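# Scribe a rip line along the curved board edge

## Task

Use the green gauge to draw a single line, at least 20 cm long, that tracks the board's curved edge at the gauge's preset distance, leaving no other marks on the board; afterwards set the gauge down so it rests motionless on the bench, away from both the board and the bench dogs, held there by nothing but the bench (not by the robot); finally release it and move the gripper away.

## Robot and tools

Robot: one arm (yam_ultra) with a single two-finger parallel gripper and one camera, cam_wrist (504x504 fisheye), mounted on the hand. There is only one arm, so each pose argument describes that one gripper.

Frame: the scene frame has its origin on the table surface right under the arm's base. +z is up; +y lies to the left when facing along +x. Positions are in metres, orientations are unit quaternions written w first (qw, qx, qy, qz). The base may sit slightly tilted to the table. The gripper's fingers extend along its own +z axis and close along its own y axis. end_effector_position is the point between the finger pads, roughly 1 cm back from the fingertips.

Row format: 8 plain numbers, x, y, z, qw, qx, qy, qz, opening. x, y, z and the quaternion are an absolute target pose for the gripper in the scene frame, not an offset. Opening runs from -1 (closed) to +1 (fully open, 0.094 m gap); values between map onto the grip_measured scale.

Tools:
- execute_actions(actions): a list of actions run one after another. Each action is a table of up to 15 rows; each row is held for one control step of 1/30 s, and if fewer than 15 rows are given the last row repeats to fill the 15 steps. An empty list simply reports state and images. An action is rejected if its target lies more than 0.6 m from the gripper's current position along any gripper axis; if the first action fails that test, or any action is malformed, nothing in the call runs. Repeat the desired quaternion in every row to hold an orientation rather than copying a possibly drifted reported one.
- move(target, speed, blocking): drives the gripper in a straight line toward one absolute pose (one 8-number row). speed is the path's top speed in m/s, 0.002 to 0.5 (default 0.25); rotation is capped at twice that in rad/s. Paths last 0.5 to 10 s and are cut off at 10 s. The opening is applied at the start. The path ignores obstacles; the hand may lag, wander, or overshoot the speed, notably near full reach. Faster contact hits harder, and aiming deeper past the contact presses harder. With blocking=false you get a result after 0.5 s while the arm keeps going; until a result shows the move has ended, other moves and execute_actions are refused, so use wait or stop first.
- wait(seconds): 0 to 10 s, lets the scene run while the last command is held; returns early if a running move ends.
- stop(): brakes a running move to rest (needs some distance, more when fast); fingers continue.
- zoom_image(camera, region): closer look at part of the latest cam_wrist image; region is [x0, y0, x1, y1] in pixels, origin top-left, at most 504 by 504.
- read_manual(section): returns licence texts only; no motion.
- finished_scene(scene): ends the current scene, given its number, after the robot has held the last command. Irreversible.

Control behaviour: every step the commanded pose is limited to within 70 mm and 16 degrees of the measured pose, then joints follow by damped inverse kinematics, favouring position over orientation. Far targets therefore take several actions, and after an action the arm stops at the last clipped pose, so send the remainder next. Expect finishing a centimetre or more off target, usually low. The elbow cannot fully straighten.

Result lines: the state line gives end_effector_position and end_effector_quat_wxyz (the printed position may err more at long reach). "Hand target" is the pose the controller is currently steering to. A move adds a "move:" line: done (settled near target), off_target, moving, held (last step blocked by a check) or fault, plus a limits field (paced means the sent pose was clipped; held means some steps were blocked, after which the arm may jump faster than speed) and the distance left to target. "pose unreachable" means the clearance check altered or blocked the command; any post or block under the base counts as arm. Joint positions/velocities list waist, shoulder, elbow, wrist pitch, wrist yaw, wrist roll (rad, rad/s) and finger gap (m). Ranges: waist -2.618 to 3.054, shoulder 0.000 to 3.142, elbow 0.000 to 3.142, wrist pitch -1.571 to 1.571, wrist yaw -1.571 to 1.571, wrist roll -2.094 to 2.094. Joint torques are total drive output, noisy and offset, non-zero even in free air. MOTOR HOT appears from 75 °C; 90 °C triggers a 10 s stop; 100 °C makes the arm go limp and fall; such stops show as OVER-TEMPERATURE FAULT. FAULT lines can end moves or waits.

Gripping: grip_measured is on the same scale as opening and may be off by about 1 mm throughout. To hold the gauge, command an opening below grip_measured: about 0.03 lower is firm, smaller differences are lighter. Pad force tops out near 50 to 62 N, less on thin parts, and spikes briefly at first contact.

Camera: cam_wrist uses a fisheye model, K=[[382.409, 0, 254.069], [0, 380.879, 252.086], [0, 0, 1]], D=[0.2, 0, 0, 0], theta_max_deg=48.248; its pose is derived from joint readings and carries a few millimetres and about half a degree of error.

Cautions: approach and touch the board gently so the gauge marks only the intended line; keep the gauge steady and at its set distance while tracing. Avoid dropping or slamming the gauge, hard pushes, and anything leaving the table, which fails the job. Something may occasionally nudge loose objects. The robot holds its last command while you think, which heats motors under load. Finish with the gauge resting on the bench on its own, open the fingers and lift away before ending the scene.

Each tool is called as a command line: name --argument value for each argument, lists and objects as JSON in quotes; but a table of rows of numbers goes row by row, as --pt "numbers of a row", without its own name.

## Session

execute_actions --actions '[]'

Scene clock: 0.00 s.
end_effector_position=(+0.4334, -0.0825, +0.2324) grip_measured=+1.000 end_effector_quat_wxyz=(-0.010, -0.474, +0.880, -0.041)
Joint positions: [ 0.414  2.345  1.991 -1.436  0.827 -0.66   0.094]
Joint velocities: [-0.037  0.002 -0.002  0.007  0.007  0.051  0.   ]
Joint torques (N m, as the arm reports them, + toward a larger angle): no reading
Motor temperatures (°C, as the motors report them): [23 26 24 24 22 25]
Hand target: +0.435, -0.079, +0.241; +0.001, -0.474, +0.879, -0.043
camera_calibration (this result's frames):
cam_wrist: T_world_to_cam=[[0.837494, -0.544721, 0.0433842, -0.420532], [-0.446394, -0.636201, 0.629269, -0.0000803517], [-0.315175, -0.546376, -0.775975, 0.389341], [0, 0, 0, 1]] pos_world=[0.474868, -0.0163975, 0.320414]

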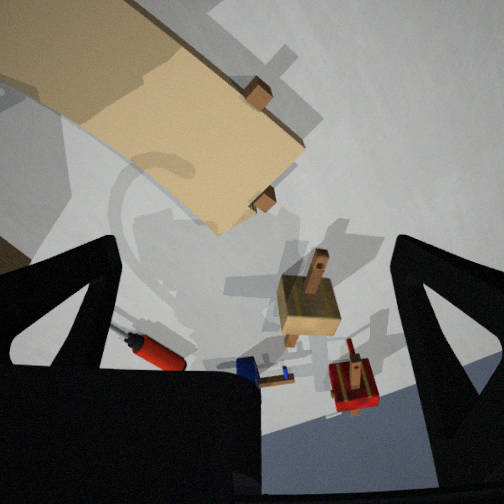

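move --target '[0.33,0,0.33,0.309,0,0.951,0,1]'

move --target '[0.2,0.33,0.3,0.27,-0.4,0.86,0.13,1]'

Scene clock: 5.70 s.
end_effector_position=(+0.3321, +0.0040, +0.3234) grip_measured=+1.000 end_effector_quat_wxyz=(+0.293, -0.011, +0.956, +0.004)
Joint positions: [ 0.881  1.744  1.074 -0.79   0.923  0.383  0.094]
Joint velocities: [-0.027  0.027  0.012  0.007  0.051 -0.007  0.   ]
Joint torques (N m, as the arm reports them, + toward a larger angle): [ 6.05 -4.76  5.99  1.37  0.26  0.05]
Motor temperatures (°C, as the motors report them): [24 27 25 24 22 25]
Hand target: +0.331, +0.003, +0.331; +0.306, -0.004, +0.952, +0.004
Off the commanded pose: 0.008 m, 2 deg.
move: done
camera_calibration (this result's frames):
cam_wrist: T_world_to_cam=[[0.0386227, -0.999172, -0.0127971, -0.0072488], [-0.998753, -0.0390055, 0.0311558, 0.326899], [-0.0316291, 0.0115778, -0.999433, 0.451095], [0, 0, 0, 1]] pos_world=[0.341039, 0.000285361, 0.440561]

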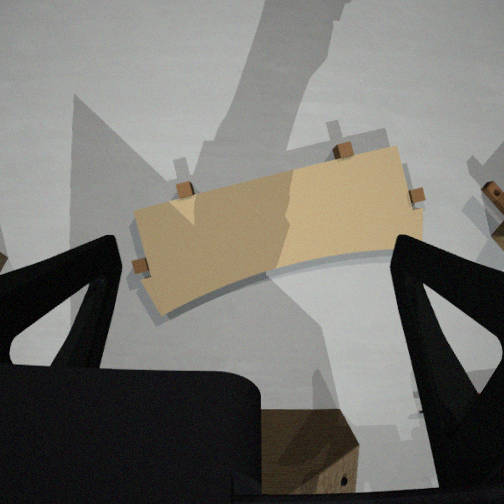

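Scene clock: 7.93 s.
end_effector_position=(+0.2011, +0.3275, +0.2949) grip_measured=+1.000 end_effector_quat_wxyz=(+0.257, -0.404, +0.869, +0.126)
Joint positions: [ 1.375  2.512  1.389 -0.587  0.445  0.219  0.094]
Joint velocities: [-0.022 -0.002 -0.002  0.051 -0.066 -0.066  0.   ]
Joint torques (N m, as the arm reports them, + toward a larger angle): [ 4.04 -9.22  9.8   1.5   0.03 -0.07]
Motor temperatures (°C, as the motors report them): [24 27 25 24 22 25]
Hand target: +0.202, +0.335, +0.306; +0.267, -0.405, +0.864, +0.136
Off the commanded pose: 0.006 m, 2 deg.
move: done
camera_calibration (this result's frames):
cam_wrist: T_world_to_cam=[[0.776571, -0.629618, -0.0227673, 0.0540889], [-0.628345, -0.77663, 0.0450327, 0.372593], [-0.0460352, -0.0206654, -0.998726, 0.428056], [0, 0, 0, 1]] pos_world=[0.211819, 0.332268, 0.411963]

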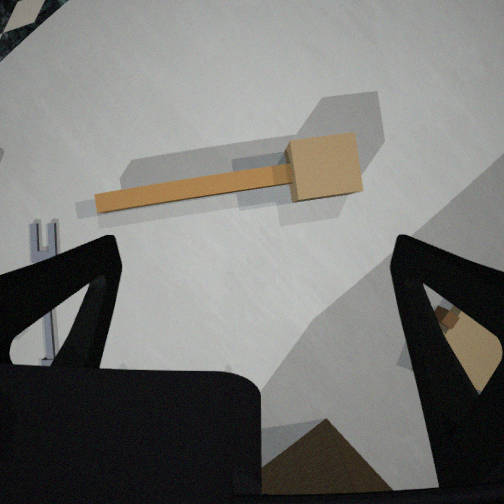

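Not here. Look on the -y side.

move --target '[0.36,-0.1,0.3,0.3,0.2,0.93,-0.06,1]' --speed 0.35

move --target '[0.1,-0.42,0.3,0.24,0.6,0.74,-0.19,1]' --speed 0.3

Scene clock: 12.53 s.
end_effector_position=(+0.3526, -0.1003, +0.2824) grip_measured=+1.000 end_effector_quat_wxyz=(+0.295, +0.191, +0.934, -0.065)
Joint positions: [ 0.622  1.603  0.947 -0.545  1.102  0.378  0.094]
Joint velocities: [ 0.007  0.007 -0.017 -0.022  0.022 -0.022  0.   ]
Joint torques (N m, as the arm reports them, + toward a larger angle): [ 5.11 -4.79  7.63  1.29  0.25 -0.07]
Motor temperatures (°C, as the motors report them): [24 27 25 24 22 25]
Hand target: +0.357, -0.107, +0.294; +0.308, +0.205, +0.927, -0.064
Off the commanded pose: 0.019 m, 1 deg.
move: off_target
camera_calibration (this result's frames):
cam_wrist: T_world_to_cam=[[-0.380009, -0.924976, -0.0035995, 0.0396452], [-0.924925, 0.379939, 0.0126653, 0.365777], [-0.0103475, 0.00814218, -0.999913, 0.404337], [0, 0, 0, 1]] pos_world=[0.357566, -0.105594, 0.399812]

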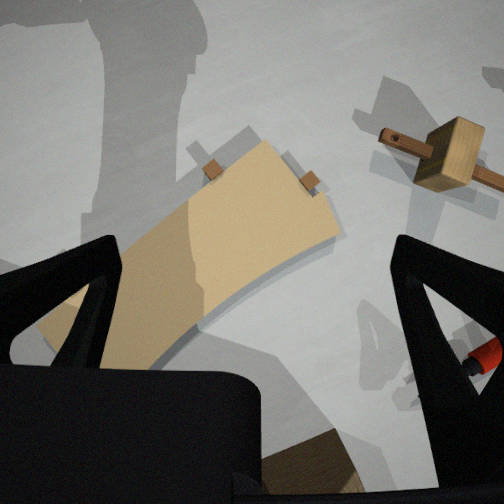

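Scene clock: 15.00 s.
end_effector_position=(+0.0969, -0.4132, +0.2947) grip_measured=+1.000 end_effector_quat_wxyz=(+0.239, +0.588, +0.747, -0.197)
Joint positions: [-0.463  0.636  0.974 -0.596  0.782  0.022  0.094]
Joint velocities: [-0.002 -0.007  0.017  0.007 -0.022 -0.022  0.   ]
Joint torques (N m, as the arm reports them, + toward a larger angle): [-0.94 -5.13  7.35  1.56 -0.03 -0.07]
Motor temperatures (°C, as the motors report them): [24 27 25 24 22 25]
Hand target: +0.092, -0.418, +0.304; +0.254, +0.595, +0.736, -0.201
Off the commanded pose: 0.009 m, 2 deg.
move: done
camera_calibration (this result's frames):
cam_wrist: T_world_to_cam=[[-0.969387, -0.245537, 0.000824451, -0.0104174], [-0.245539, 0.969376, -0.00449132, 0.43087], [0.000303582, -0.00455626, -0.99999, 0.410226], [0, 0, 0, 1]] pos_world=[0.095572, -0.418364, 0.412165]

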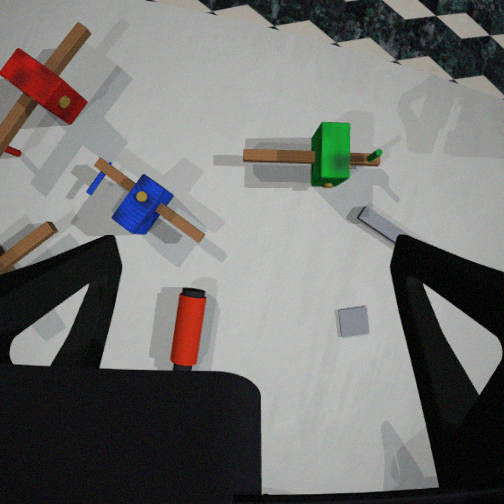

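move --target '[0.07,-0.523,0.13,0.021,0.978,0.12,-0.173,0.6]'

Scene clock: 27.47 s.
end_effector_position=(+0.0738, -0.5221, +0.1281) grip_measured=+0.603 end_effector_quat_wxyz=(+0.023, +0.977, +0.125, -0.171)
Joint positions: [-0.982  1.651  1.822 -1.035  0.618  1.634  0.075]
Joint velocities: [ 0.002 -0.002 -0.022  0.007 -0.007  0.051 -0.   ]
Joint torques (N m, as the arm reports them, + toward a larger angle): [  1.6  -12.51   8.33   0.14   0.22   0.04]
Motor temperatures (°C, as the motors report them): [24 27 26 25 22 25]
Hand target: +0.071, -0.525, +0.131; +0.024, +0.977, +0.120, -0.174
Off the commanded pose: 0.004 m, 1 deg.
move: done
camera_calibration (this result's frames):
cam_wrist: T_world_to_cam=[[-0.263925, 0.96438, -0.0177673, 0.522598], [0.925832, 0.258456, 0.275744, 0.0364708], [0.270514, 0.0563262, -0.961067, 0.25002], [0, 0, 0, 1]] pos_world=[0.0365269, -0.527492, 0.239514]

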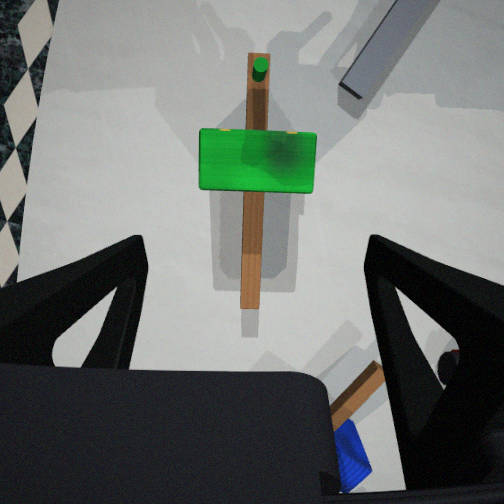

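move --target '[0.043,-0.527,0.066,0.024,0.976,0.135,-0.173,0.6]' --speed 0.06

Scene clock: 31.97 s.
end_effector_position=(+0.0466, -0.5311, +0.0696) grip_measured=+0.603 end_effector_quat_wxyz=(+0.030, +0.976, +0.134, -0.170)
Joint positions: [-1.106  1.709  1.711 -0.788  0.534  1.5    0.075]
Joint velocities: [-0.032 -0.007 -0.022  0.022 -0.095 -0.066  0.001]
Joint torques (N m, as the arm reports them, + toward a larger angle): [  1.06 -13.12   5.08   0.46   0.19  -0.08]
Motor temperatures (°C, as the motors report them): [23 28 26 25 22 25]
Hand target: +0.043, -0.529, +0.066; +0.025, +0.975, +0.136, -0.174
Off the commanded pose: 0.007 m, 1 deg.
move: done
camera_calibration (this result's frames):
cam_wrist: T_world_to_cam=[[-0.283119, 0.958677, -0.0279439, 0.521655], [0.919673, 0.279636, 0.275692, 0.091652], [0.272113, 0.0523544, -0.96084, 0.19951], [0, 0, 0, 1]] pos_world=[0.00911145, -0.536173, 0.181007]

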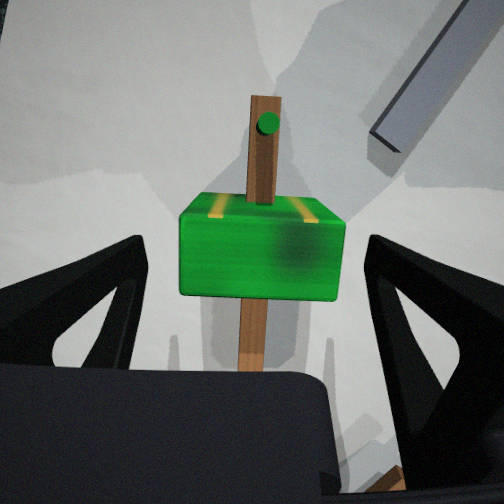

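execute_actions --actions '[[[0.041,-0.528,0.058,0.027,0.973,0.15,-0.173,0.6]],[[0.039,-0.527,0.051,0.027,0.973,0.15,-0.173,0.6]],[[0.039,-0.527,0.051,0.027,0.973,0.15,-0.173,0.6]]]'

Scene clock: 37.07 s.
end_effector_position=(+0.0430, -0.5303, +0.0544) grip_measured=+0.603 end_effector_quat_wxyz=(+0.032, +0.974, +0.148, -0.168)
Joint positions: [-1.125  1.722  1.671 -0.715  0.517  1.451  0.075]
Joint velocities: [-0.007 -0.002 -0.007 -0.007  0.007  0.037 -0.001]
Joint torques (N m, as the arm reports them, + toward a larger angle): [  0.98 -13.16   4.8    0.52   0.21  -0.07]
Motor temperatures (°C, as the motors report them): [23 29 26 24 22 25]
Hand target: +0.039, -0.527, +0.051; +0.027, +0.973, +0.150, -0.173
Off the commanded pose: 0.006 m, 1 deg.
camera_calibration (this result's frames):
cam_wrist: T_world_to_cam=[[-0.310998, 0.949967, -0.0290226, 0.516148], [0.910465, 0.306548, 0.277638, 0.113528], [0.272643, 0.0599207, -0.960247, 0.189777], [0, 0, 0, 1]] pos_world=[0.00541687, -0.536497, 0.165693]

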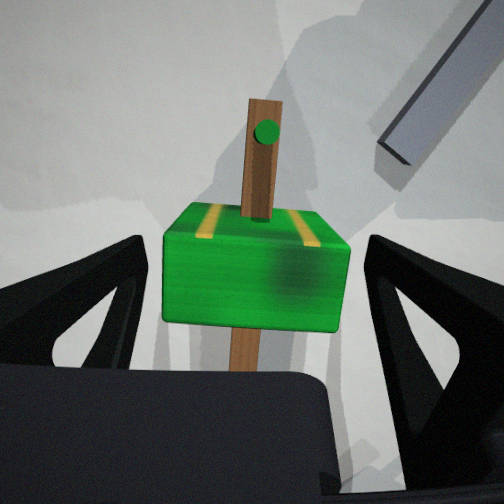

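execute_actions --actions '[[[0.040,-0.527,0.047,0.018,0.98,0.095,-0.174,0.6]],[[0.040,-0.527,0.043,0.018,0.98,0.095,-0.174,0.6]],[[0.040,-0.527,0.043,0.018,0.98,0.095,-0.174,0.6]]]'

Scene clock: 41.33 s.
end_effector_position=(+0.0435, -0.5220, +0.0424) grip_measured=+0.603 end_effector_quat_wxyz=(+0.015, +0.980, +0.101, -0.169)
Joint positions: [-1.125  1.764  1.699 -0.759  0.517  1.569  0.075]
Joint velocities: [-0.012 -0.002 -0.007 -0.007  0.022 -0.022  0.   ]
Joint torques (N m, as the arm reports them, + toward a larger angle): [  1.   -12.7    7.51   0.28   0.22   0.05]
Motor temperatures (°C, as the motors report them): [23 30 26 24 22 25]
Hand target: +0.040, -0.527, +0.043; +0.018, +0.980, +0.095, -0.174
Off the commanded pose: 0.006 m, 1 deg.
camera_calibration (this result's frames):
cam_wrist: T_world_to_cam=[[-0.214018, 0.976759, -0.0117884, 0.517111], [0.936668, 0.208628, 0.281296, 0.0614624], [0.277218, 0.0491605, -0.959549, 0.171738], [0, 0, 0, 1]] pos_world=[0.00549219, -0.526358, 0.153598]

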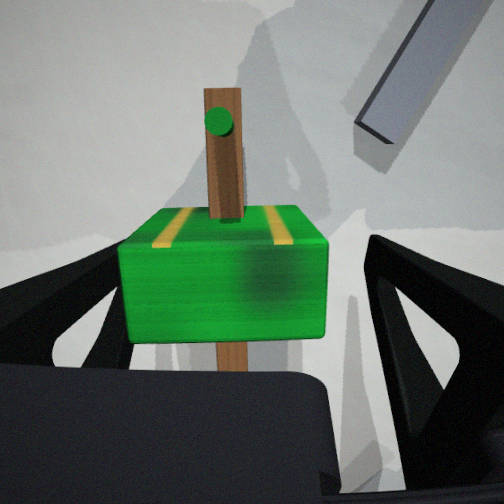

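execute_actions --actions '[[[0.042,-0.534,0.05,0.018,0.98,0.1,-0.174,0.8]],[[0.043,-0.536,0.048,0.018,0.98,0.1,-0.174,0.8]],[[0.043,-0.536,0.048,0.018,0.98,0.1,-0.174,0.8]]]'

Scene clock: 46.97 s.
end_effector_position=(+0.0449, -0.5313, +0.0447) grip_measured=+0.797 end_effector_quat_wxyz=(+0.016, +0.980, +0.101, -0.169)
Joint positions: [-1.125  1.791  1.764 -0.795  0.517  1.569  0.084]
Joint velocities: [ 0.012  0.012  0.022 -0.007 -0.037  0.022 -0.   ]
Joint torques (N m, as the arm reports them, + toward a larger angle): [  1.51 -13.31   7.84   0.2    0.26  -0.03]
Motor temperatures (°C, as the motors report them): [23 30 26 24 22 25]
Hand target: +0.043, -0.536, +0.048; +0.018, +0.980, +0.100, -0.174
Off the commanded pose: 0.006 m, 1 deg.
camera_calibration (this result's frames):
cam_wrist: T_world_to_cam=[[-0.213752, 0.976798, -0.0132903, 0.526582], [0.936639, 0.208791, 0.281271, 0.0614465], [0.27752, 0.047674, -0.959536, 0.173257], [0, 0, 0, 1]] pos_world=[0.00692267, -0.535454, 0.155961]

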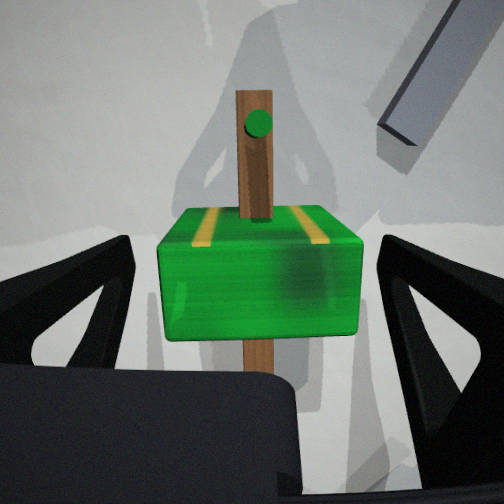

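execute_actions --actions '[[[0.043,-0.536,0.048,0.018,0.98,0.1,-0.174,0.35]],[[0.043,-0.536,0.048,0.018,0.98,0.1,-0.174,0.08]],[[0.043,-0.536,0.048,0.018,0.98,0.1,-0.174,0.08]]]'

Scene clock: 50.60 s.
end_effector_position=(+0.0450, -0.5311, +0.0447) grip_measured=+0.147 end_effector_quat_wxyz=(+0.016, +0.980, +0.101, -0.168)
Joint positions: [-1.125  1.791  1.764 -0.796  0.516  1.569  0.054]
Joint velocities: [ 0.002 -0.002 -0.002  0.037 -0.022  0.022 -0.001]
Joint torques (N m, as the arm reports them, + toward a larger angle): [  1.48 -13.34   7.83   0.2    0.25  -0.03]
Motor temperatures (°C, as the motors report them): [23 30 26 24 22 25]
Hand target: +0.043, -0.536, +0.048; +0.018, +0.980, +0.100, -0.174
Off the commanded pose: 0.006 m, 1 deg.
camera_calibration (this result's frames):
cam_wrist: T_world_to_cam=[[-0.213879, 0.97678, -0.0125444, 0.526374], [0.936549, 0.208687, 0.281649, 0.0613204], [0.277727, 0.0484905, -0.959435, 0.173639], [0, 0, 0, 1]] pos_world=[0.00692664, -0.535368, 0.155927]

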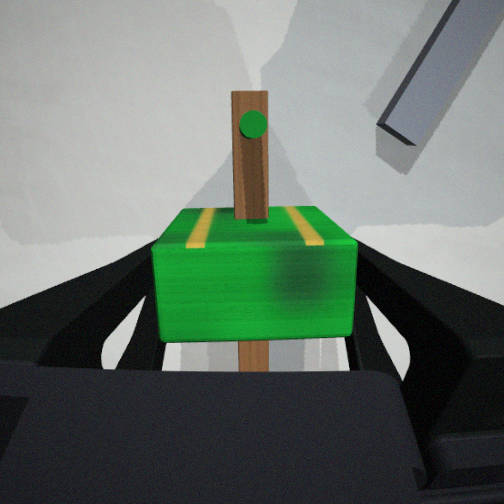

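move --target '[0.05,-0.52,0.15,0.018,0.98,0.1,-0.174,0.08]' --speed 0.15

move --target '[0.15,-0.42,0.2,0.123,0.696,0.696,-0.123,0.08]' --speed 0.35

move --target '[0.3,-0.18,0.18,0.21,0.1,0.972,-0.02,0.08]' --speed 0.35

move --target '[0.24,0.06,0.11,0.235,-0.226,0.943,0.056,0.08]' --speed 0.2

Scene clock: 56.57 s.
end_effector_position=(+0.0512, -0.5105, +0.1345) grip_measured=+0.147 end_effector_quat_wxyz=(+0.002, +0.981, +0.103, -0.167)
Joint positions: [-1.042  1.605  1.79  -1.075  0.563  1.648  0.054]
Joint velocities: [ 0.017 -0.022  0.017 -0.007  0.066 -0.037 -0.001]
Joint torques (N m, as the arm reports them, + toward a larger angle): [  2.58 -14.61   8.25   0.08   0.38   0.05]
Motor temperatures (°C, as the motors report them): [23 31 26 24 22 25]
Hand target: +0.050, -0.517, +0.150; +0.017, +0.980, +0.099, -0.173
Off the commanded pose: 0.018 m, 2 deg.
move: off_target
camera_calibration (this result's frames):
cam_wrist: T_world_to_cam=[[-0.213961, 0.976736, 0.0144265, 0.505047], [0.936374, 0.200868, 0.287846, 0.021036], [0.278251, 0.0750963, -0.957568, 0.270345], [0, 0, 0, 1]] pos_world=[0.0131387, -0.517825, 0.245533]

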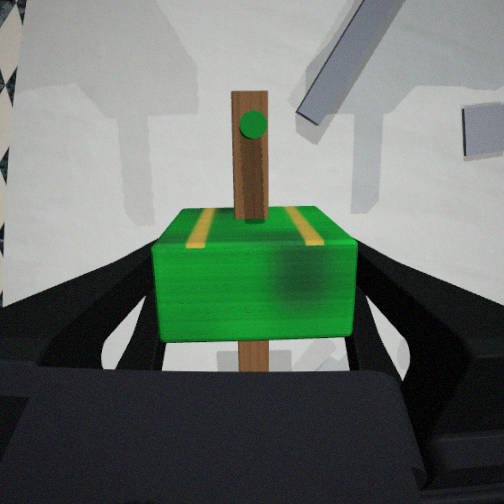

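Scene clock: 59.13 s.
end_effector_position=(+0.1502, -0.4182, +0.1901) grip_measured=+0.147 end_effector_quat_wxyz=(+0.107, +0.698, +0.699, -0.115)
Joint positions: [-0.596  1.125  1.131 -0.66   0.688  0.456  0.054]
Joint velocities: [-0.017  0.002 -0.012  0.007 -0.022 -0.022  0.   ]
Joint torques (N m, as the arm reports them, + toward a larger angle): [ 2.9  -9.59  5.28  1.04  0.17 -0.07]
Motor temperatures (°C, as the motors report them): [23 31 26 24 22 25]
Hand target: +0.150, -0.420, +0.198; +0.122, +0.698, +0.696, -0.119
Off the commanded pose: 0.010 m, 2 deg.
move: done
camera_calibration (this result's frames):
cam_wrist: T_world_to_cam=[[-0.999936, -0.0105667, -0.00408672, 0.143973], [-0.0113099, 0.952186, 0.305309, 0.347036], [0.00066522, 0.305335, -0.952245, 0.426032], [0, 0, 0, 1]] pos_world=[0.147605, -0.459004, 0.300322]

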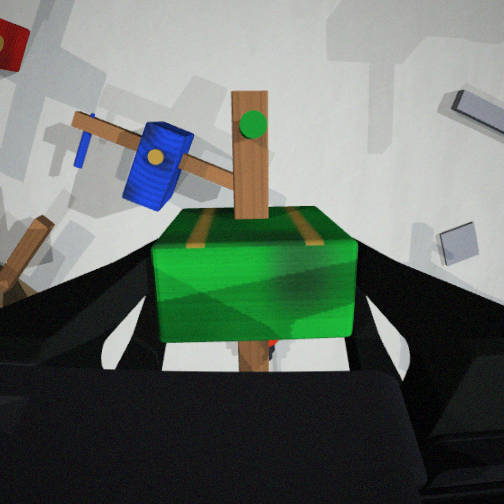

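Scene clock: 61.63 s.
end_effector_position=(+0.3001, -0.1871, +0.1745) grip_measured=+0.147 end_effector_quat_wxyz=(+0.198, +0.112, +0.974, -0.017)
Joint positions: [ 0.08   1.309  0.714 -0.33   0.712 -0.275  0.054]
Joint velocities: [-0.007  0.002 -0.002  0.007 -0.051 -0.007  0.001]
Joint torques (N m, as the arm reports them, + toward a larger angle): [ 4.97 -3.39  4.82  1.21 -0.17 -0.07]
Motor temperatures (°C, as the motors report them): [23 30 26 24 22 25]
Hand target: +0.306, -0.181, +0.178; +0.210, +0.104, +0.972, -0.011
Off the commanded pose: 0.009 m, 2 deg.
move: done
camera_calibration (this result's frames):
cam_wrist: T_world_to_cam=[[-0.212712, -0.976761, -0.0262969, -0.116968], [-0.95389, 0.201748, 0.22224, 0.290364], [-0.21177, 0.0723576, -0.974637, 0.364673], [0, 0, 0, 1]] pos_world=[0.329322, -0.199217, 0.287817]

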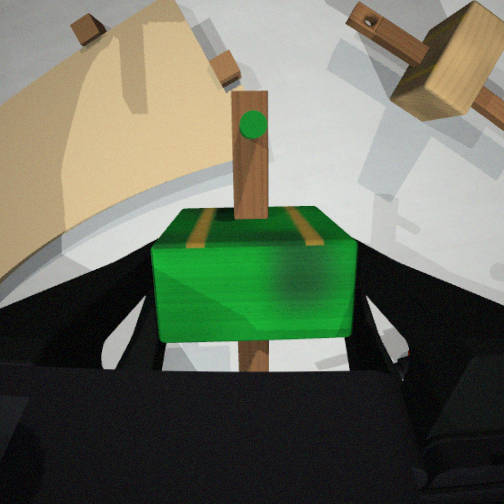

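Scene clock: 64.10 s.
end_effector_position=(+0.2452, +0.0612, +0.1072) grip_measured=+0.147 end_effector_quat_wxyz=(+0.225, -0.222, +0.947, +0.058)
Joint positions: [ 0.558  2.01   0.346  0.353  0.627 -0.326  0.054]
Joint velocities: [ 0.007 -0.007  0.012  0.007  0.022 -0.007 -0.003]
Joint torques (N m, as the arm reports them, + toward a larger angle): [ 5.66 -3.15  3.3   1.36 -0.16  0.03]
Motor temperatures (°C, as the motors report them): [23 30 26 24 22 25]
Hand target: +0.246, +0.067, +0.110; +0.233, -0.225, +0.944, +0.064
Off the commanded pose: 0.006 m, 1 deg.
move: done
camera_calibration (this result's frames):
cam_wrist: T_world_to_cam=[[0.457538, -0.888882, -0.0233988, -0.0579157], [-0.876658, -0.455336, 0.155368, 0.231335], [-0.148758, -0.0505739, -0.98758, 0.262884], [0, 0, 0, 1]] pos_world=[0.268406, 0.0671499, 0.222321]

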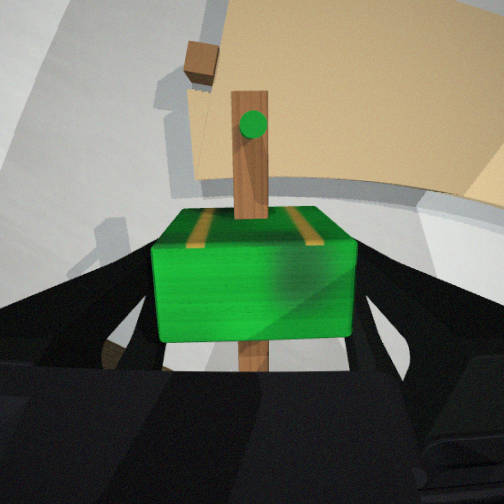

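execute_actions --actions '[[[0.238,0.056,0.092,0.245,-0.226,0.941,0.058,0.08]],[[0.236,0.055,0.075,0.245,-0.226,0.941,0.058,0.08]],[[0.236,0.055,0.062,0.245,-0.226,0.941,0.058,0.08]],[[0.236,0.055,0.056,0.245,-0.226,0.941,0.058,0.08]]]'

Scene clock: 69.53 s.
end_effector_position=(+0.2390, +0.0527, +0.0920) grip_measured=+0.147 end_effector_quat_wxyz=(+0.239, -0.224, +0.943, +0.050)
Joint positions: [ 0.488  2.066  0.262  0.576  0.615 -0.44   0.054]
Joint velocities: [-0.012 -0.017 -0.027 -0.051  0.022  0.007  0.001]
Joint torques (N m, as the arm reports them, + toward a larger angle): [ 4.18 -4.1   2.56  1.18 -0.08 -0.01]
Motor temperatures (°C, as the motors report them): [24 29 25 24 22 25]
Hand target: +0.239, +0.053, +0.092; +0.239, -0.224, +0.943, +0.050
Off the commanded pose: 0.036 m, 1 deg.
pose unreachable: on one or more control steps of this call, first in action 1 (counted from 0), an arm could not follow its commanded pose, so it was not sent that pose on those steps. On the call's last step it was still not sent that pose. It may still have moved: this result reports where it is.
cause: the commanded pose would bring two parts of the arm too close to each other (its wrist (the part past joint 5) and its base, with joints 1 (waist) to 5 (wrist yaw) between them).
camera_calibration (this result's frames):
cam_wrist: T_world_to_cam=[[0.45891, -0.888482, -0.000907204, -0.0653647], [-0.880709, -0.455029, 0.131531, 0.227528], [-0.117275, -0.0595618, -0.991312, 0.239801], [0, 0, 0, 1]] pos_world=[0.258506, 0.0597398, 0.207732]

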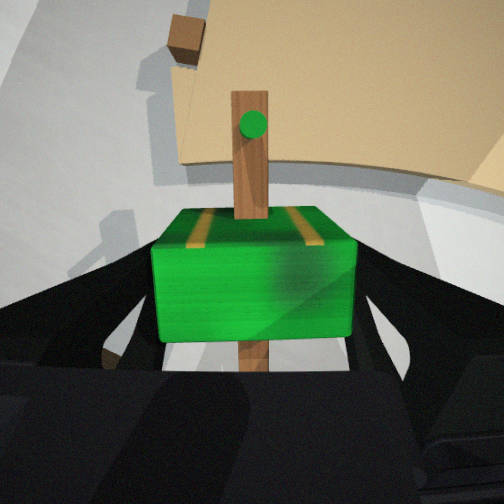

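move --target '[0.295,-0.165,0.10,0.245,-0.042,0.968,0.011,0.08]' --speed 0.2

execute_actions --actions '[[[0.298,-0.165,0.085,0.25,-0.042,0.967,0.011,0.08]],[[0.298,-0.165,0.072,0.25,-0.042,0.967,0.011,0.08]],[[0.298,-0.165,0.062,0.25,-0.042,0.967,0.011,0.08]]]'

Scene clock: 78.27 s.
end_effector_position=(+0.2821, -0.1684, +0.0935) grip_measured=+0.147 end_effector_quat_wxyz=(+0.231, -0.048, +0.972, -0.000)
Joint positions: [-0.208  1.391  0.454  0.149  0.397 -0.838  0.054]
Joint velocities: [-0.022  0.007 -0.012 -0.081 -0.051 -0.007  0.002]
Joint torques (N m, as the arm reports them, + toward a larger angle): [ 3.24 -6.09  4.96  0.95 -0.35 -0.08]
Motor temperatures (°C, as the motors report them): [24 28 25 24 22 25]
Hand target: +0.290, -0.174, +0.101; +0.248, -0.045, +0.968, -0.001
Off the commanded pose: 0.015 m, 2 deg.
move: off_target
camera_calibration (this result's frames):
cam_wrist: T_world_to_cam=[[0.106242, -0.994306, 0.00823839, -0.200749], [-0.981924, -0.103606, 0.1584, 0.249937], [-0.156645, -0.0249181, -0.987341, 0.249813], [0, 0, 0, 1]] pos_world=[0.305879, -0.167486, 0.208715]

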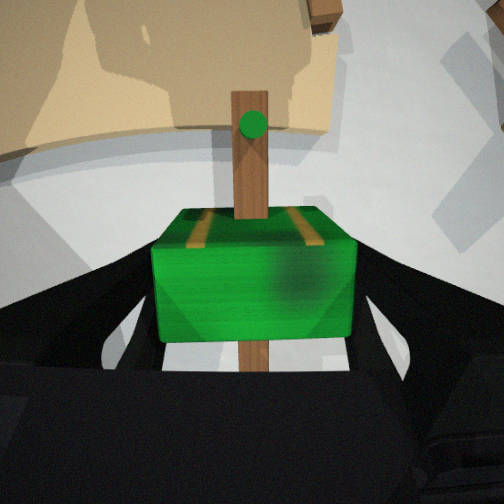

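Scene clock: 79.77 s.
end_effector_position=(+0.2906, -0.1652, +0.0600) grip_measured=+0.147 end_effector_quat_wxyz=(+0.236, -0.041, +0.971, +0.008)
Joint positions: [-0.29   1.563  0.458  0.337  0.323 -0.881  0.054]
Joint velocities: [ 0.017 -0.007 -0.002 -0.007  0.007  0.037  0.   ]
Joint torques (N m, as the arm reports them, + toward a larger angle): [ 3.78 -4.74  3.14  1.08 -0.36 -0.07]
Motor temperatures (°C, as the motors report them): [24 28 25 24 22 25]
Hand target: +0.298, -0.165, +0.062; +0.250, -0.042, +0.967, +0.010
Off the commanded pose: 0.008 m, 2 deg.
camera_calibration (this result's frames):
cam_wrist: T_world_to_cam=[[0.0973483, -0.995194, -0.0105708, -0.194697], [-0.984152, -0.0978391, 0.147892, 0.266088], [-0.148216, -0.00399379, -0.988947, 0.219214], [0, 0, 0, 1]] pos_world=[0.313315, -0.166852, 0.175381]

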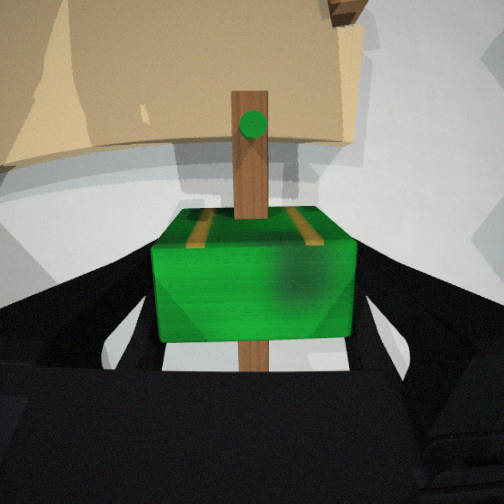

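execute_actions --actions '[[[0.298,-0.172,0.056,0.255,-0.036,0.966,0.01,0.08]],[[0.298,-0.177,0.05,0.255,-0.036,0.966,0.01,0.08]],[[0.298,-0.177,0.045,0.255,-0.036,0.966,0.01,0.08]]]'

Scene clock: 84.93 s.
end_effector_position=(+0.2866, -0.1724, +0.0427) grip_measured=+0.147 end_effector_quat_wxyz=(+0.238, -0.038, +0.970, +0.012)
Joint positions: [-0.367  1.614  0.46   0.4    0.26  -0.927  0.054]
Joint velocities: [-0.002 -0.007 -0.017 -0.051 -0.022 -0.037 -0.   ]
Joint torques (N m, as the arm reports them, + toward a larger angle): [ 3.69 -4.99  3.84  1.07 -0.38 -0.08]
Motor temperatures (°C, as the motors report them): [24 28 25 25 22 25]
Hand target: +0.298, -0.177, +0.046; +0.255, -0.036, +0.966, +0.010
Off the commanded pose: 0.013 m, 2 deg.
camera_calibration (this result's frames):
cam_wrist: T_world_to_cam=[[0.0920639, -0.995573, -0.0189327, -0.199796], [-0.985243, -0.0938309, 0.14315, 0.265231], [-0.144293, 0.00547434, -0.98952, 0.201996], [0, 0, 0, 1]] pos_world=[0.308857, -0.175131, 0.158128]

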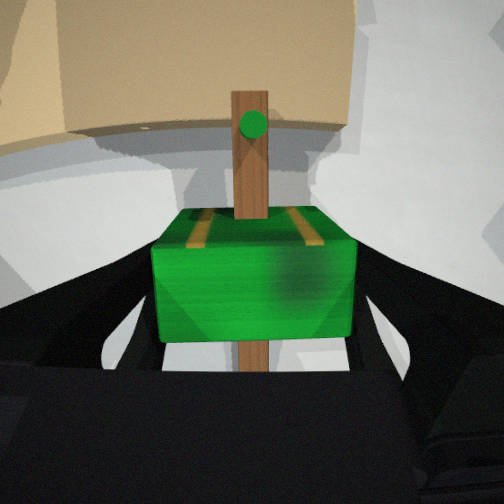

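execute_actions --actions '[[[0.298,-0.179,0.054,0.255,-0.036,0.966,0.01,0.08]],[[0.304,-0.179,0.054,0.255,-0.036,0.966,0.01,0.08]],[[0.311,-0.179,0.054,0.255,-0.036,0.966,0.01,0.08]]]'

Scene clock: 89.00 s.
end_effector_position=(+0.3007, -0.1800, +0.0503) grip_measured=+0.147 end_effector_quat_wxyz=(+0.244, -0.034, +0.969, +0.009)
Joint positions: [-0.341  1.611  0.513  0.354  0.275 -0.907  0.054]
Joint velocities: [-0.022 -0.002 -0.002  0.022 -0.022 -0.007  0.   ]
Joint torques (N m, as the arm reports them, + toward a larger angle): [ 5.43 -5.12  3.94  0.96 -0.24  0.05]
Motor temperatures (°C, as the motors report them): [24 28 25 24 22 25]
Hand target: +0.311, -0.179, +0.055; +0.255, -0.036, +0.966, +0.010
Off the commanded pose: 0.011 m, 1 deg.
camera_calibration (this result's frames):
cam_wrist: T_world_to_cam=[[0.0830808, -0.996434, -0.0147402, -0.206205], [-0.98772, -0.0843001, 0.131536, 0.280433], [-0.13231, 0.00363105, -0.991202, 0.20778], [0, 0, 0, 1]] pos_world=[0.321612, -0.182584, 0.166025]

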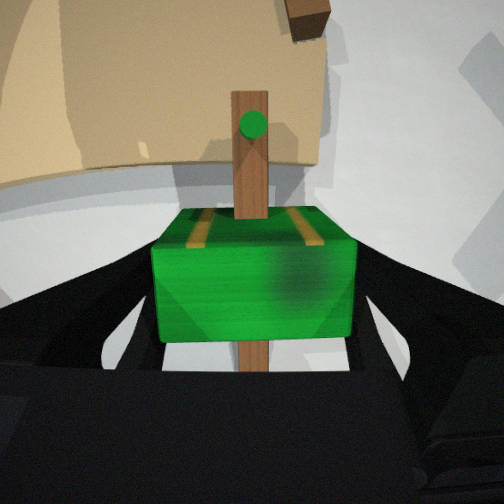

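execute_actions --actions '[[[0.317,-0.177,0.053,0.255,-0.034,0.966,0.01,0.08]],[[0.323,-0.177,0.052,0.255,-0.034,0.966,0.01,0.08]],[[0.329,-0.177,0.052,0.255,-0.034,0.966,0.01,0.08]],[[0.334,-0.177,0.052,0.255,-0.034,0.966,0.01,0.08]]]'

zoom_image --camera "cam_wrist" --region '[130,60,390,260]'

Scene clock: 94.40 s.
end_effector_position=(+0.3174, -0.1766, +0.0449) grip_measured=+0.147 end_effector_quat_wxyz=(+0.233, -0.033, +0.972, +0.011)
Joint positions: [-0.304  1.691  0.583  0.338  0.317 -0.872  0.054]
Joint velocities: [-0.022  0.017  0.022 -0.037 -0.022 -0.007  0.001]
Joint torques (N m, as the arm reports them, + toward a larger angle): [ 6.32 -5.57  4.53  1.05 -0.31  0.04]
Motor temperatures (°C, as the motors report them): [24 27 25 24 22 25]
Hand target: +0.333, -0.177, +0.053; +0.255, -0.034, +0.966, +0.010
Off the commanded pose: 0.018 m, 3 deg.
camera_calibration (this result's frames):
cam_wrist: T_world_to_cam=[[0.081664, -0.996469, -0.0195311, -0.203659], [-0.984606, -0.0836994, 0.153445, 0.296043], [-0.154538, 0.00669949, -0.987964, 0.2121], [0, 0, 0, 1]] pos_world=[0.340894, -0.179582, 0.160143]

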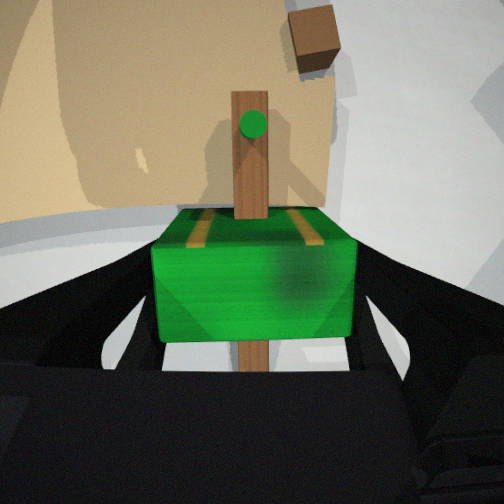

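Region (130, 60, 390, 260) of cam_wrist's 504x504 image, scaled by 1.938, with more detail than that image has; it fills the top 388 rows of this view, and the rest is white.

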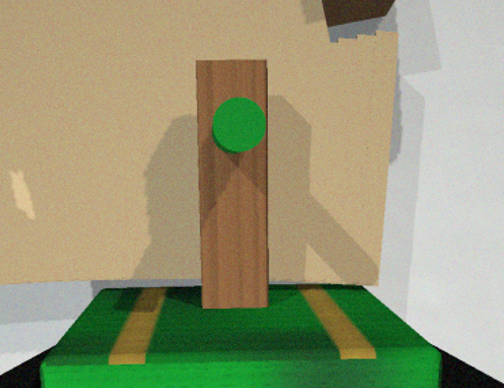

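execute_actions --actions '[[[0.336,-0.177,0.054,0.235,-0.022,0.971,0.006,0.08]],[[0.338,-0.177,0.055,0.215,-0.022,0.976,0.005,0.08]],[[0.340,-0.177,0.054,0.2,-0.022,0.98,0.005,0.08]],[[0.341,-0.177,0.052,0.19,-0.022,0.981,0.004,0.08]]]'

zoom_image --camera "cam_wrist" --region '[130,60,390,260]'

Scene clock: 99.47 s.
end_effector_position=(+0.3217, -0.1758, +0.0458) grip_measured=+0.147 end_effector_quat_wxyz=(+0.166, -0.024, +0.986, +0.007)
Joint positions: [-0.231  1.737  0.705  0.142  0.472 -0.758  0.054]
Joint velocities: [-0.032 -0.002  0.017 -0.081 -0.037 -0.081  0.   ]
Joint torques (N m, as the arm reports them, + toward a larger angle): [ 6.75 -5.41  5.29  1.07 -0.24 -0.02]
Motor temperatures (°C, as the motors report them): [24 27 25 24 22 25]
Hand target: +0.340, -0.177, +0.053; +0.190, -0.022, +0.981, +0.005
Off the commanded pose: 0.020 m, 3 deg.
camera_calibration (this result's frames):
cam_wrist: T_world_to_cam=[[0.060085, -0.997956, -0.0217484, -0.19642], [-0.955541, -0.0638049, 0.287871, 0.288143], [-0.288671, 0.0034847, -0.957422, 0.254812], [0, 0, 0, 1]] pos_world=[0.360692, -0.178522, 0.156742]

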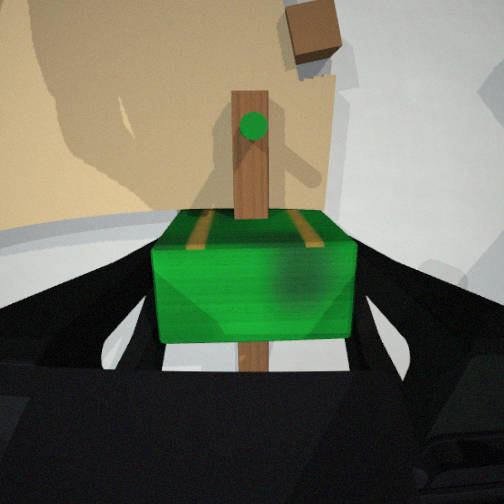

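Region (130, 60, 390, 260) of cam_wrist's 504x504 image, scaled by 1.938, with more detail than that image has; it fills the top 388 rows of this view, and the rest is white.

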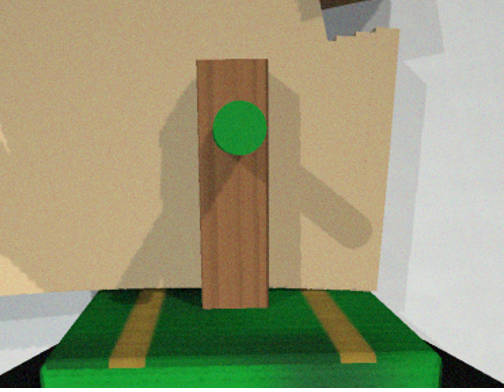

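execute_actions --actions '[[[0.339,-0.177,0.048,0.19,-0.022,0.981,0.004,0.08]],[[0.337,-0.1753,0.044,0.19,-0.022,0.981,0.004,0.08]],[[0.336,-0.1697,0.043,0.19,-0.022,0.981,0.004,0.08]],[[0.3355,-0.164,0.043,0.19,-0.026,0.981,0.005,0.08]],[[0.335,-0.1584,0.043,0.19,-0.03,0.981,0.006,0.08]],[[0.3345,-0.1528,0.043,0.19,-0.034,0.981,0.007,0.08]]]'

zoom_image --camera "cam_wrist" --region '[130,60,390,260]'

Scene clock: 109.33 s.
end_effector_position=(+0.3213, -0.1734, +0.0432) grip_measured=+0.147 end_effector_quat_wxyz=(+0.160, -0.023, +0.987, -0.018)
Joint positions: [-0.207  1.765  0.681  0.213  0.532 -0.757  0.054]
Joint velocities: [-0.007 -0.007  0.012 -0.11  -0.051  0.066  0.   ]
Joint torques (N m, as the arm reports them, + toward a larger angle): [ 6.83 -3.74  1.95  1.29 -0.67  0.02]
Motor temperatures (°C, as the motors report them): [24 27 25 25 22 25]
Hand target: +0.334, -0.153, +0.044; +0.189, -0.034, +0.981, +0.007
Off the commanded pose: 0.024 m, 5 deg.
camera_calibration (this result's frames):
cam_wrist: T_world_to_cam=[[0.0503269, -0.998348, 0.0277039, -0.19308], [-0.953067, -0.0397154, 0.300142, 0.291535], [-0.298546, -0.0415089, -0.953492, 0.247382], [0, 0, 0, 1]] pos_world=[0.361425, -0.170914, 0.153724]

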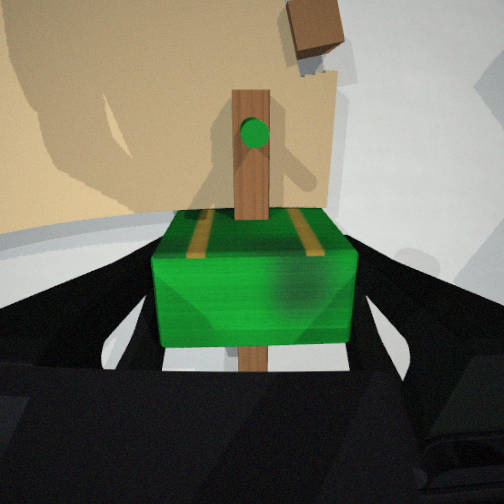

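Region (130, 60, 390, 260) of cam_wrist's 504x504 image, scaled by 1.938, with more detail than that image has; it fills the top 388 rows of this view, and the rest is white.

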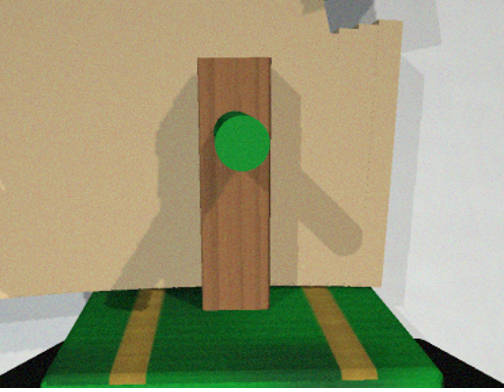

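execute_actions --actions '[[[0.335,-0.162,0.047,0.18,-0.028,0.983,0.008,0.06]],[[0.335,-0.160,0.049,0.172,-0.028,0.985,0.008,0.06]],[[0.3345,-0.1528,0.049,0.17,-0.032,0.985,0.009,0.06]],[[0.334,-0.1471,0.049,0.17,-0.036,0.985,0.01,0.06]],[[0.3333,-0.1415,0.049,0.17,-0.04,0.985,0.011,0.06]]]'

zoom_image --camera "cam_wrist" --region '[130,60,430,260]'

Scene clock: 114.93 s.
end_effector_position=(+0.3217, -0.1635, +0.0455) grip_measured=+0.147 end_effector_quat_wxyz=(+0.143, -0.026, +0.989, -0.018)
Joint positions: [-0.167  1.786  0.7    0.164  0.577 -0.711  0.054]
Joint velocities: [ 0.007  0.002  0.007  0.066  0.007 -0.022  0.001]
Joint torques (N m, as the arm reports them, + toward a larger angle): [ 7.8  -4.88  2.27  0.94 -0.61  0.11]
Motor temperatures (°C, as the motors report them): [24 27 25 25 22 25]
Hand target: +0.333, -0.142, +0.050; +0.169, -0.040, +0.985, +0.012
Off the commanded pose: 0.025 m, 5 deg.
camera_calibration (this result's frames):
cam_wrist: T_world_to_cam=[[0.0576786, -0.997978, 0.0267178, -0.185528], [-0.942051, -0.0455483, 0.332363, 0.285608], [-0.330474, -0.0443398, -0.942773, 0.259447], [0, 0, 0, 1]] pos_world=[0.365499, -0.16064, 0.154631]

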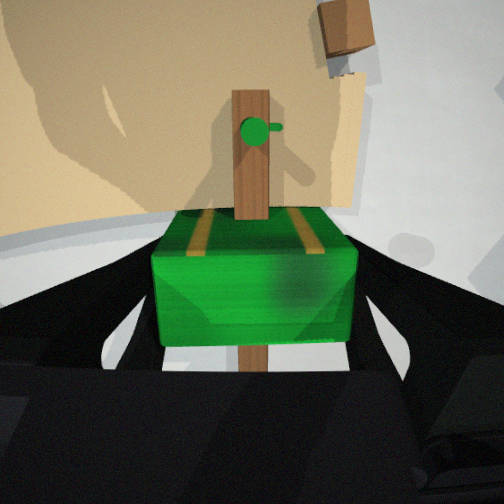

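Region (130, 60, 430, 260) of cam_wrist's 504x504 image, scaled by 1.680, with more detail than that image has.

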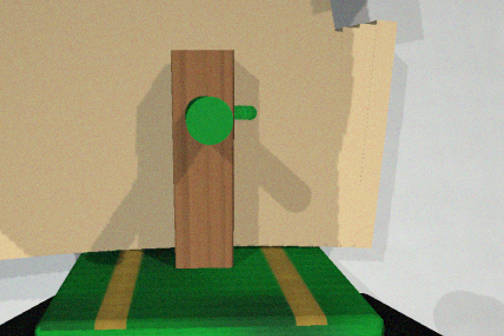

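execute_actions --actions '[[[0.3324,-0.1358,0.05,0.17,-0.052,0.984,0.015,0.06]],[[0.3317,-0.1302,0.05,0.17,-0.059,0.984,0.016,0.06]],[[0.3309,-0.1246,0.05,0.17,-0.064,0.983,0.017,0.06]],[[0.33,-0.119,0.05,0.17,-0.069,0.983,0.018,0.06]],[[0.3291,-0.1134,0.05,0.17,-0.073,0.983,0.018,0.06]],[[0.3281,-0.1078,0.05,0.17,-0.077,0.982,0.019,0.06]]]'

zoom_image --camera "cam_wrist" --region '[100,60,450,260]'

Scene clock: 122.73 s.
end_effector_position=(+0.3181, -0.1219, +0.0451) grip_measured=+0.147 end_effector_quat_wxyz=(+0.144, -0.069, +0.987, +0.005)
Joint positions: [-0.094  1.841  0.657  0.183  0.572 -0.696  0.054]
Joint velocities: [-0.007  0.002 -0.002  0.022 -0.066 -0.007 -0.   ]
Joint torques (N m, as the arm reports them, + toward a larger angle): [ 7.58 -5.19  1.79  1.14 -0.45 -0.03]
Motor temperatures (°C, as the motors report them): [25 27 25 25 22 25]
Hand target: +0.328, -0.108, +0.051; +0.169, -0.077, +0.982, +0.020
Off the commanded pose: 0.018 m, 4 deg.
camera_calibration (this result's frames):
cam_wrist: T_world_to_cam=[[0.147556, -0.989034, -0.00620306, -0.169829], [-0.93334, -0.141317, 0.330008, 0.269986], [-0.327266, -0.0429052, -0.943958, 0.258902], [0, 0, 0, 1]] pos_world=[0.361778, -0.118705, 0.154242]

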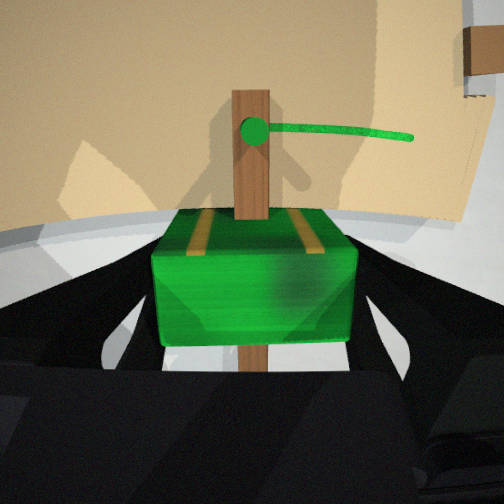

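Region (100, 60, 450, 260) of cam_wrist's 504x504 image, scaled by 1.440, with more detail than that image has; it fills the top 288 rows of this view, and the rest is white.

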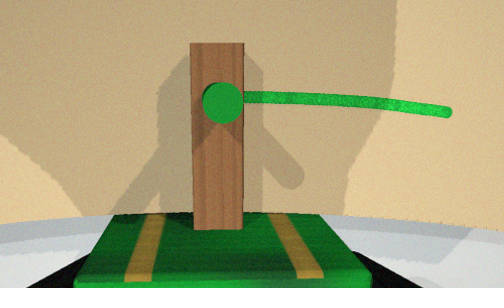

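execute_actions --actions '[[[0.3288,-0.1019,0.05,0.17,-0.0815,0.982,0.02,0.06]],[[0.328,-0.0963,0.05,0.17,-0.086,0.982,0.021,0.06]],[[0.3277,-0.0905,0.05,0.17,-0.09,0.981,0.021,0.06]],[[0.3268,-0.0849,0.05,0.17,-0.094,0.981,0.022,0.06]],[[0.3257,-0.0794,0.05,0.17,-0.099,0.98,0.023,0.06]],[[0.325,-0.0736,0.05,0.17,-0.103,0.98,0.024,0.06]],[[0.324,-0.0681,0.05,0.17,-0.107,0.979,0.024,0.06]],[[0.3226,-0.0625,0.05,0.17,-0.111,0.979,0.025,0.06]]]'

zoom_image --camera "cam_wrist" --region '[100,60,450,260]'

Scene clock: 135.27 s.
end_effector_position=(+0.3134, -0.0866, +0.0454) grip_measured=+0.147 end_effector_quat_wxyz=(+0.137, -0.098, +0.986, -0.006)
Joint positions: [ 0.005  1.926  0.622  0.24   0.643 -0.651  0.054]
Joint velocities: [ 0.012 -0.017  0.022 -0.051 -0.022  0.022  0.001]
Joint torques (N m, as the arm reports them, + toward a larger angle): [ 8.21 -4.38  1.1   1.2  -0.72  0.01]
Motor temperatures (°C, as the motors report them): [25 27 25 25 23 25]
Hand target: +0.322, -0.063, +0.051; +0.168, -0.112, +0.979, +0.025
Off the commanded pose: 0.026 m, 6 deg.
camera_calibration (this result's frames):
cam_wrist: T_world_to_cam=[[0.20231, -0.979051, 0.0230251, -0.151817], [-0.920175, -0.181992, 0.346636, 0.262083], [-0.335184, -0.0913151, -0.937717, 0.25723], [0, 0, 0, 1]] pos_world=[0.358096, -0.0774507, 0.153857]

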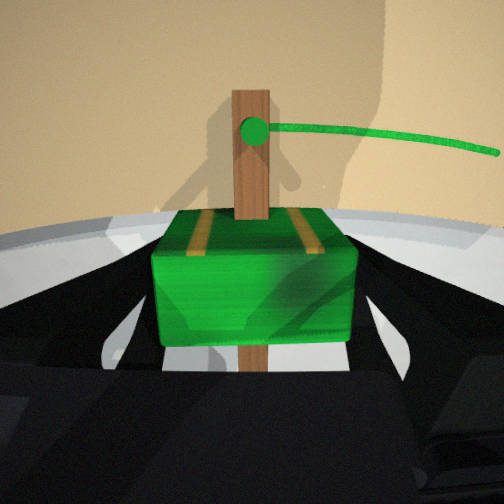

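Region (100, 60, 450, 260) of cam_wrist's 504x504 image, scaled by 1.440, with more detail than that image has; it fills the top 288 rows of this view, and the rest is white.

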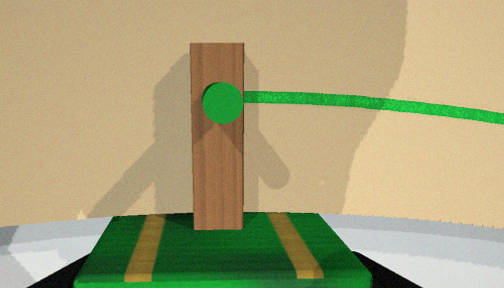

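execute_actions --actions '[[[0.3212,-0.057,0.051,0.17,-0.113,0.979,0.026,0.06]],[[0.3197,-0.0515,0.052,0.17,-0.117,0.978,0.027,0.06]],[[0.3182,-0.046,0.052,0.17,-0.121,0.978,0.027,0.06]],[[0.3167,-0.0405,0.052,0.17,-0.126,0.977,0.028,0.06]],[[0.3151,-0.035,0.052,0.17,-0.13,0.977,0.029,0.06]],[[0.3135,-0.0296,0.052,0.17,-0.135,0.976,0.03,0.06]],[[0.3118,-0.0241,0.052,0.17,-0.139,0.975,0.03,0.06]],[[0.31,-0.0187,0.052,0.17,-0.144,0.975,0.031,0.06]]]'

zoom_image --camera "cam_wrist" --region '[100,60,450,260]'

Scene clock: 143.33 s.
end_effector_position=(+0.3000, -0.0314, +0.0460) grip_measured=+0.147 end_effector_quat_wxyz=(+0.140, -0.146, +0.979, +0.016)
Joint positions: [ 0.123  2.035  0.574  0.289  0.641 -0.591  0.054]
Joint velocities: [ 0.012 -0.007  0.017  0.022 -0.022 -0.037 -0.001]
Joint torques (N m, as the arm reports them, + toward a larger angle): [ 7.74 -4.98  1.6   1.32 -0.43  0.04]
Motor temperatures (°C, as the motors report them): [25 27 25 25 23 25]
Hand target: +0.310, -0.019, +0.053; +0.169, -0.144, +0.974, +0.032
Off the commanded pose: 0.017 m, 4 deg.
camera_calibration (this result's frames):
cam_wrist: T_world_to_cam=[[0.300538, -0.953744, -0.00702489, -0.122426], [-0.897503, -0.285292, 0.3363, 0.249975], [-0.322748, -0.0947659, -0.941729, 0.254593], [0, 0, 0, 1]] pos_world=[0.343317, -0.02132, 0.154831]

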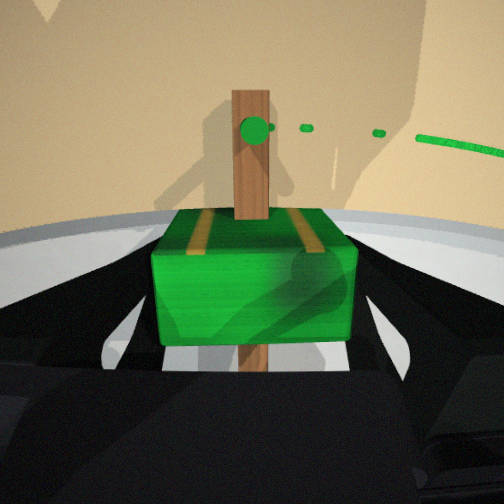

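Region (100, 60, 450, 260) of cam_wrist's 504x504 image, scaled by 1.440, with more detail than that image has; it fills the top 288 rows of this view, and the rest is white.

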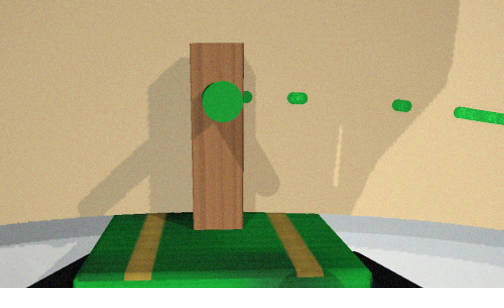

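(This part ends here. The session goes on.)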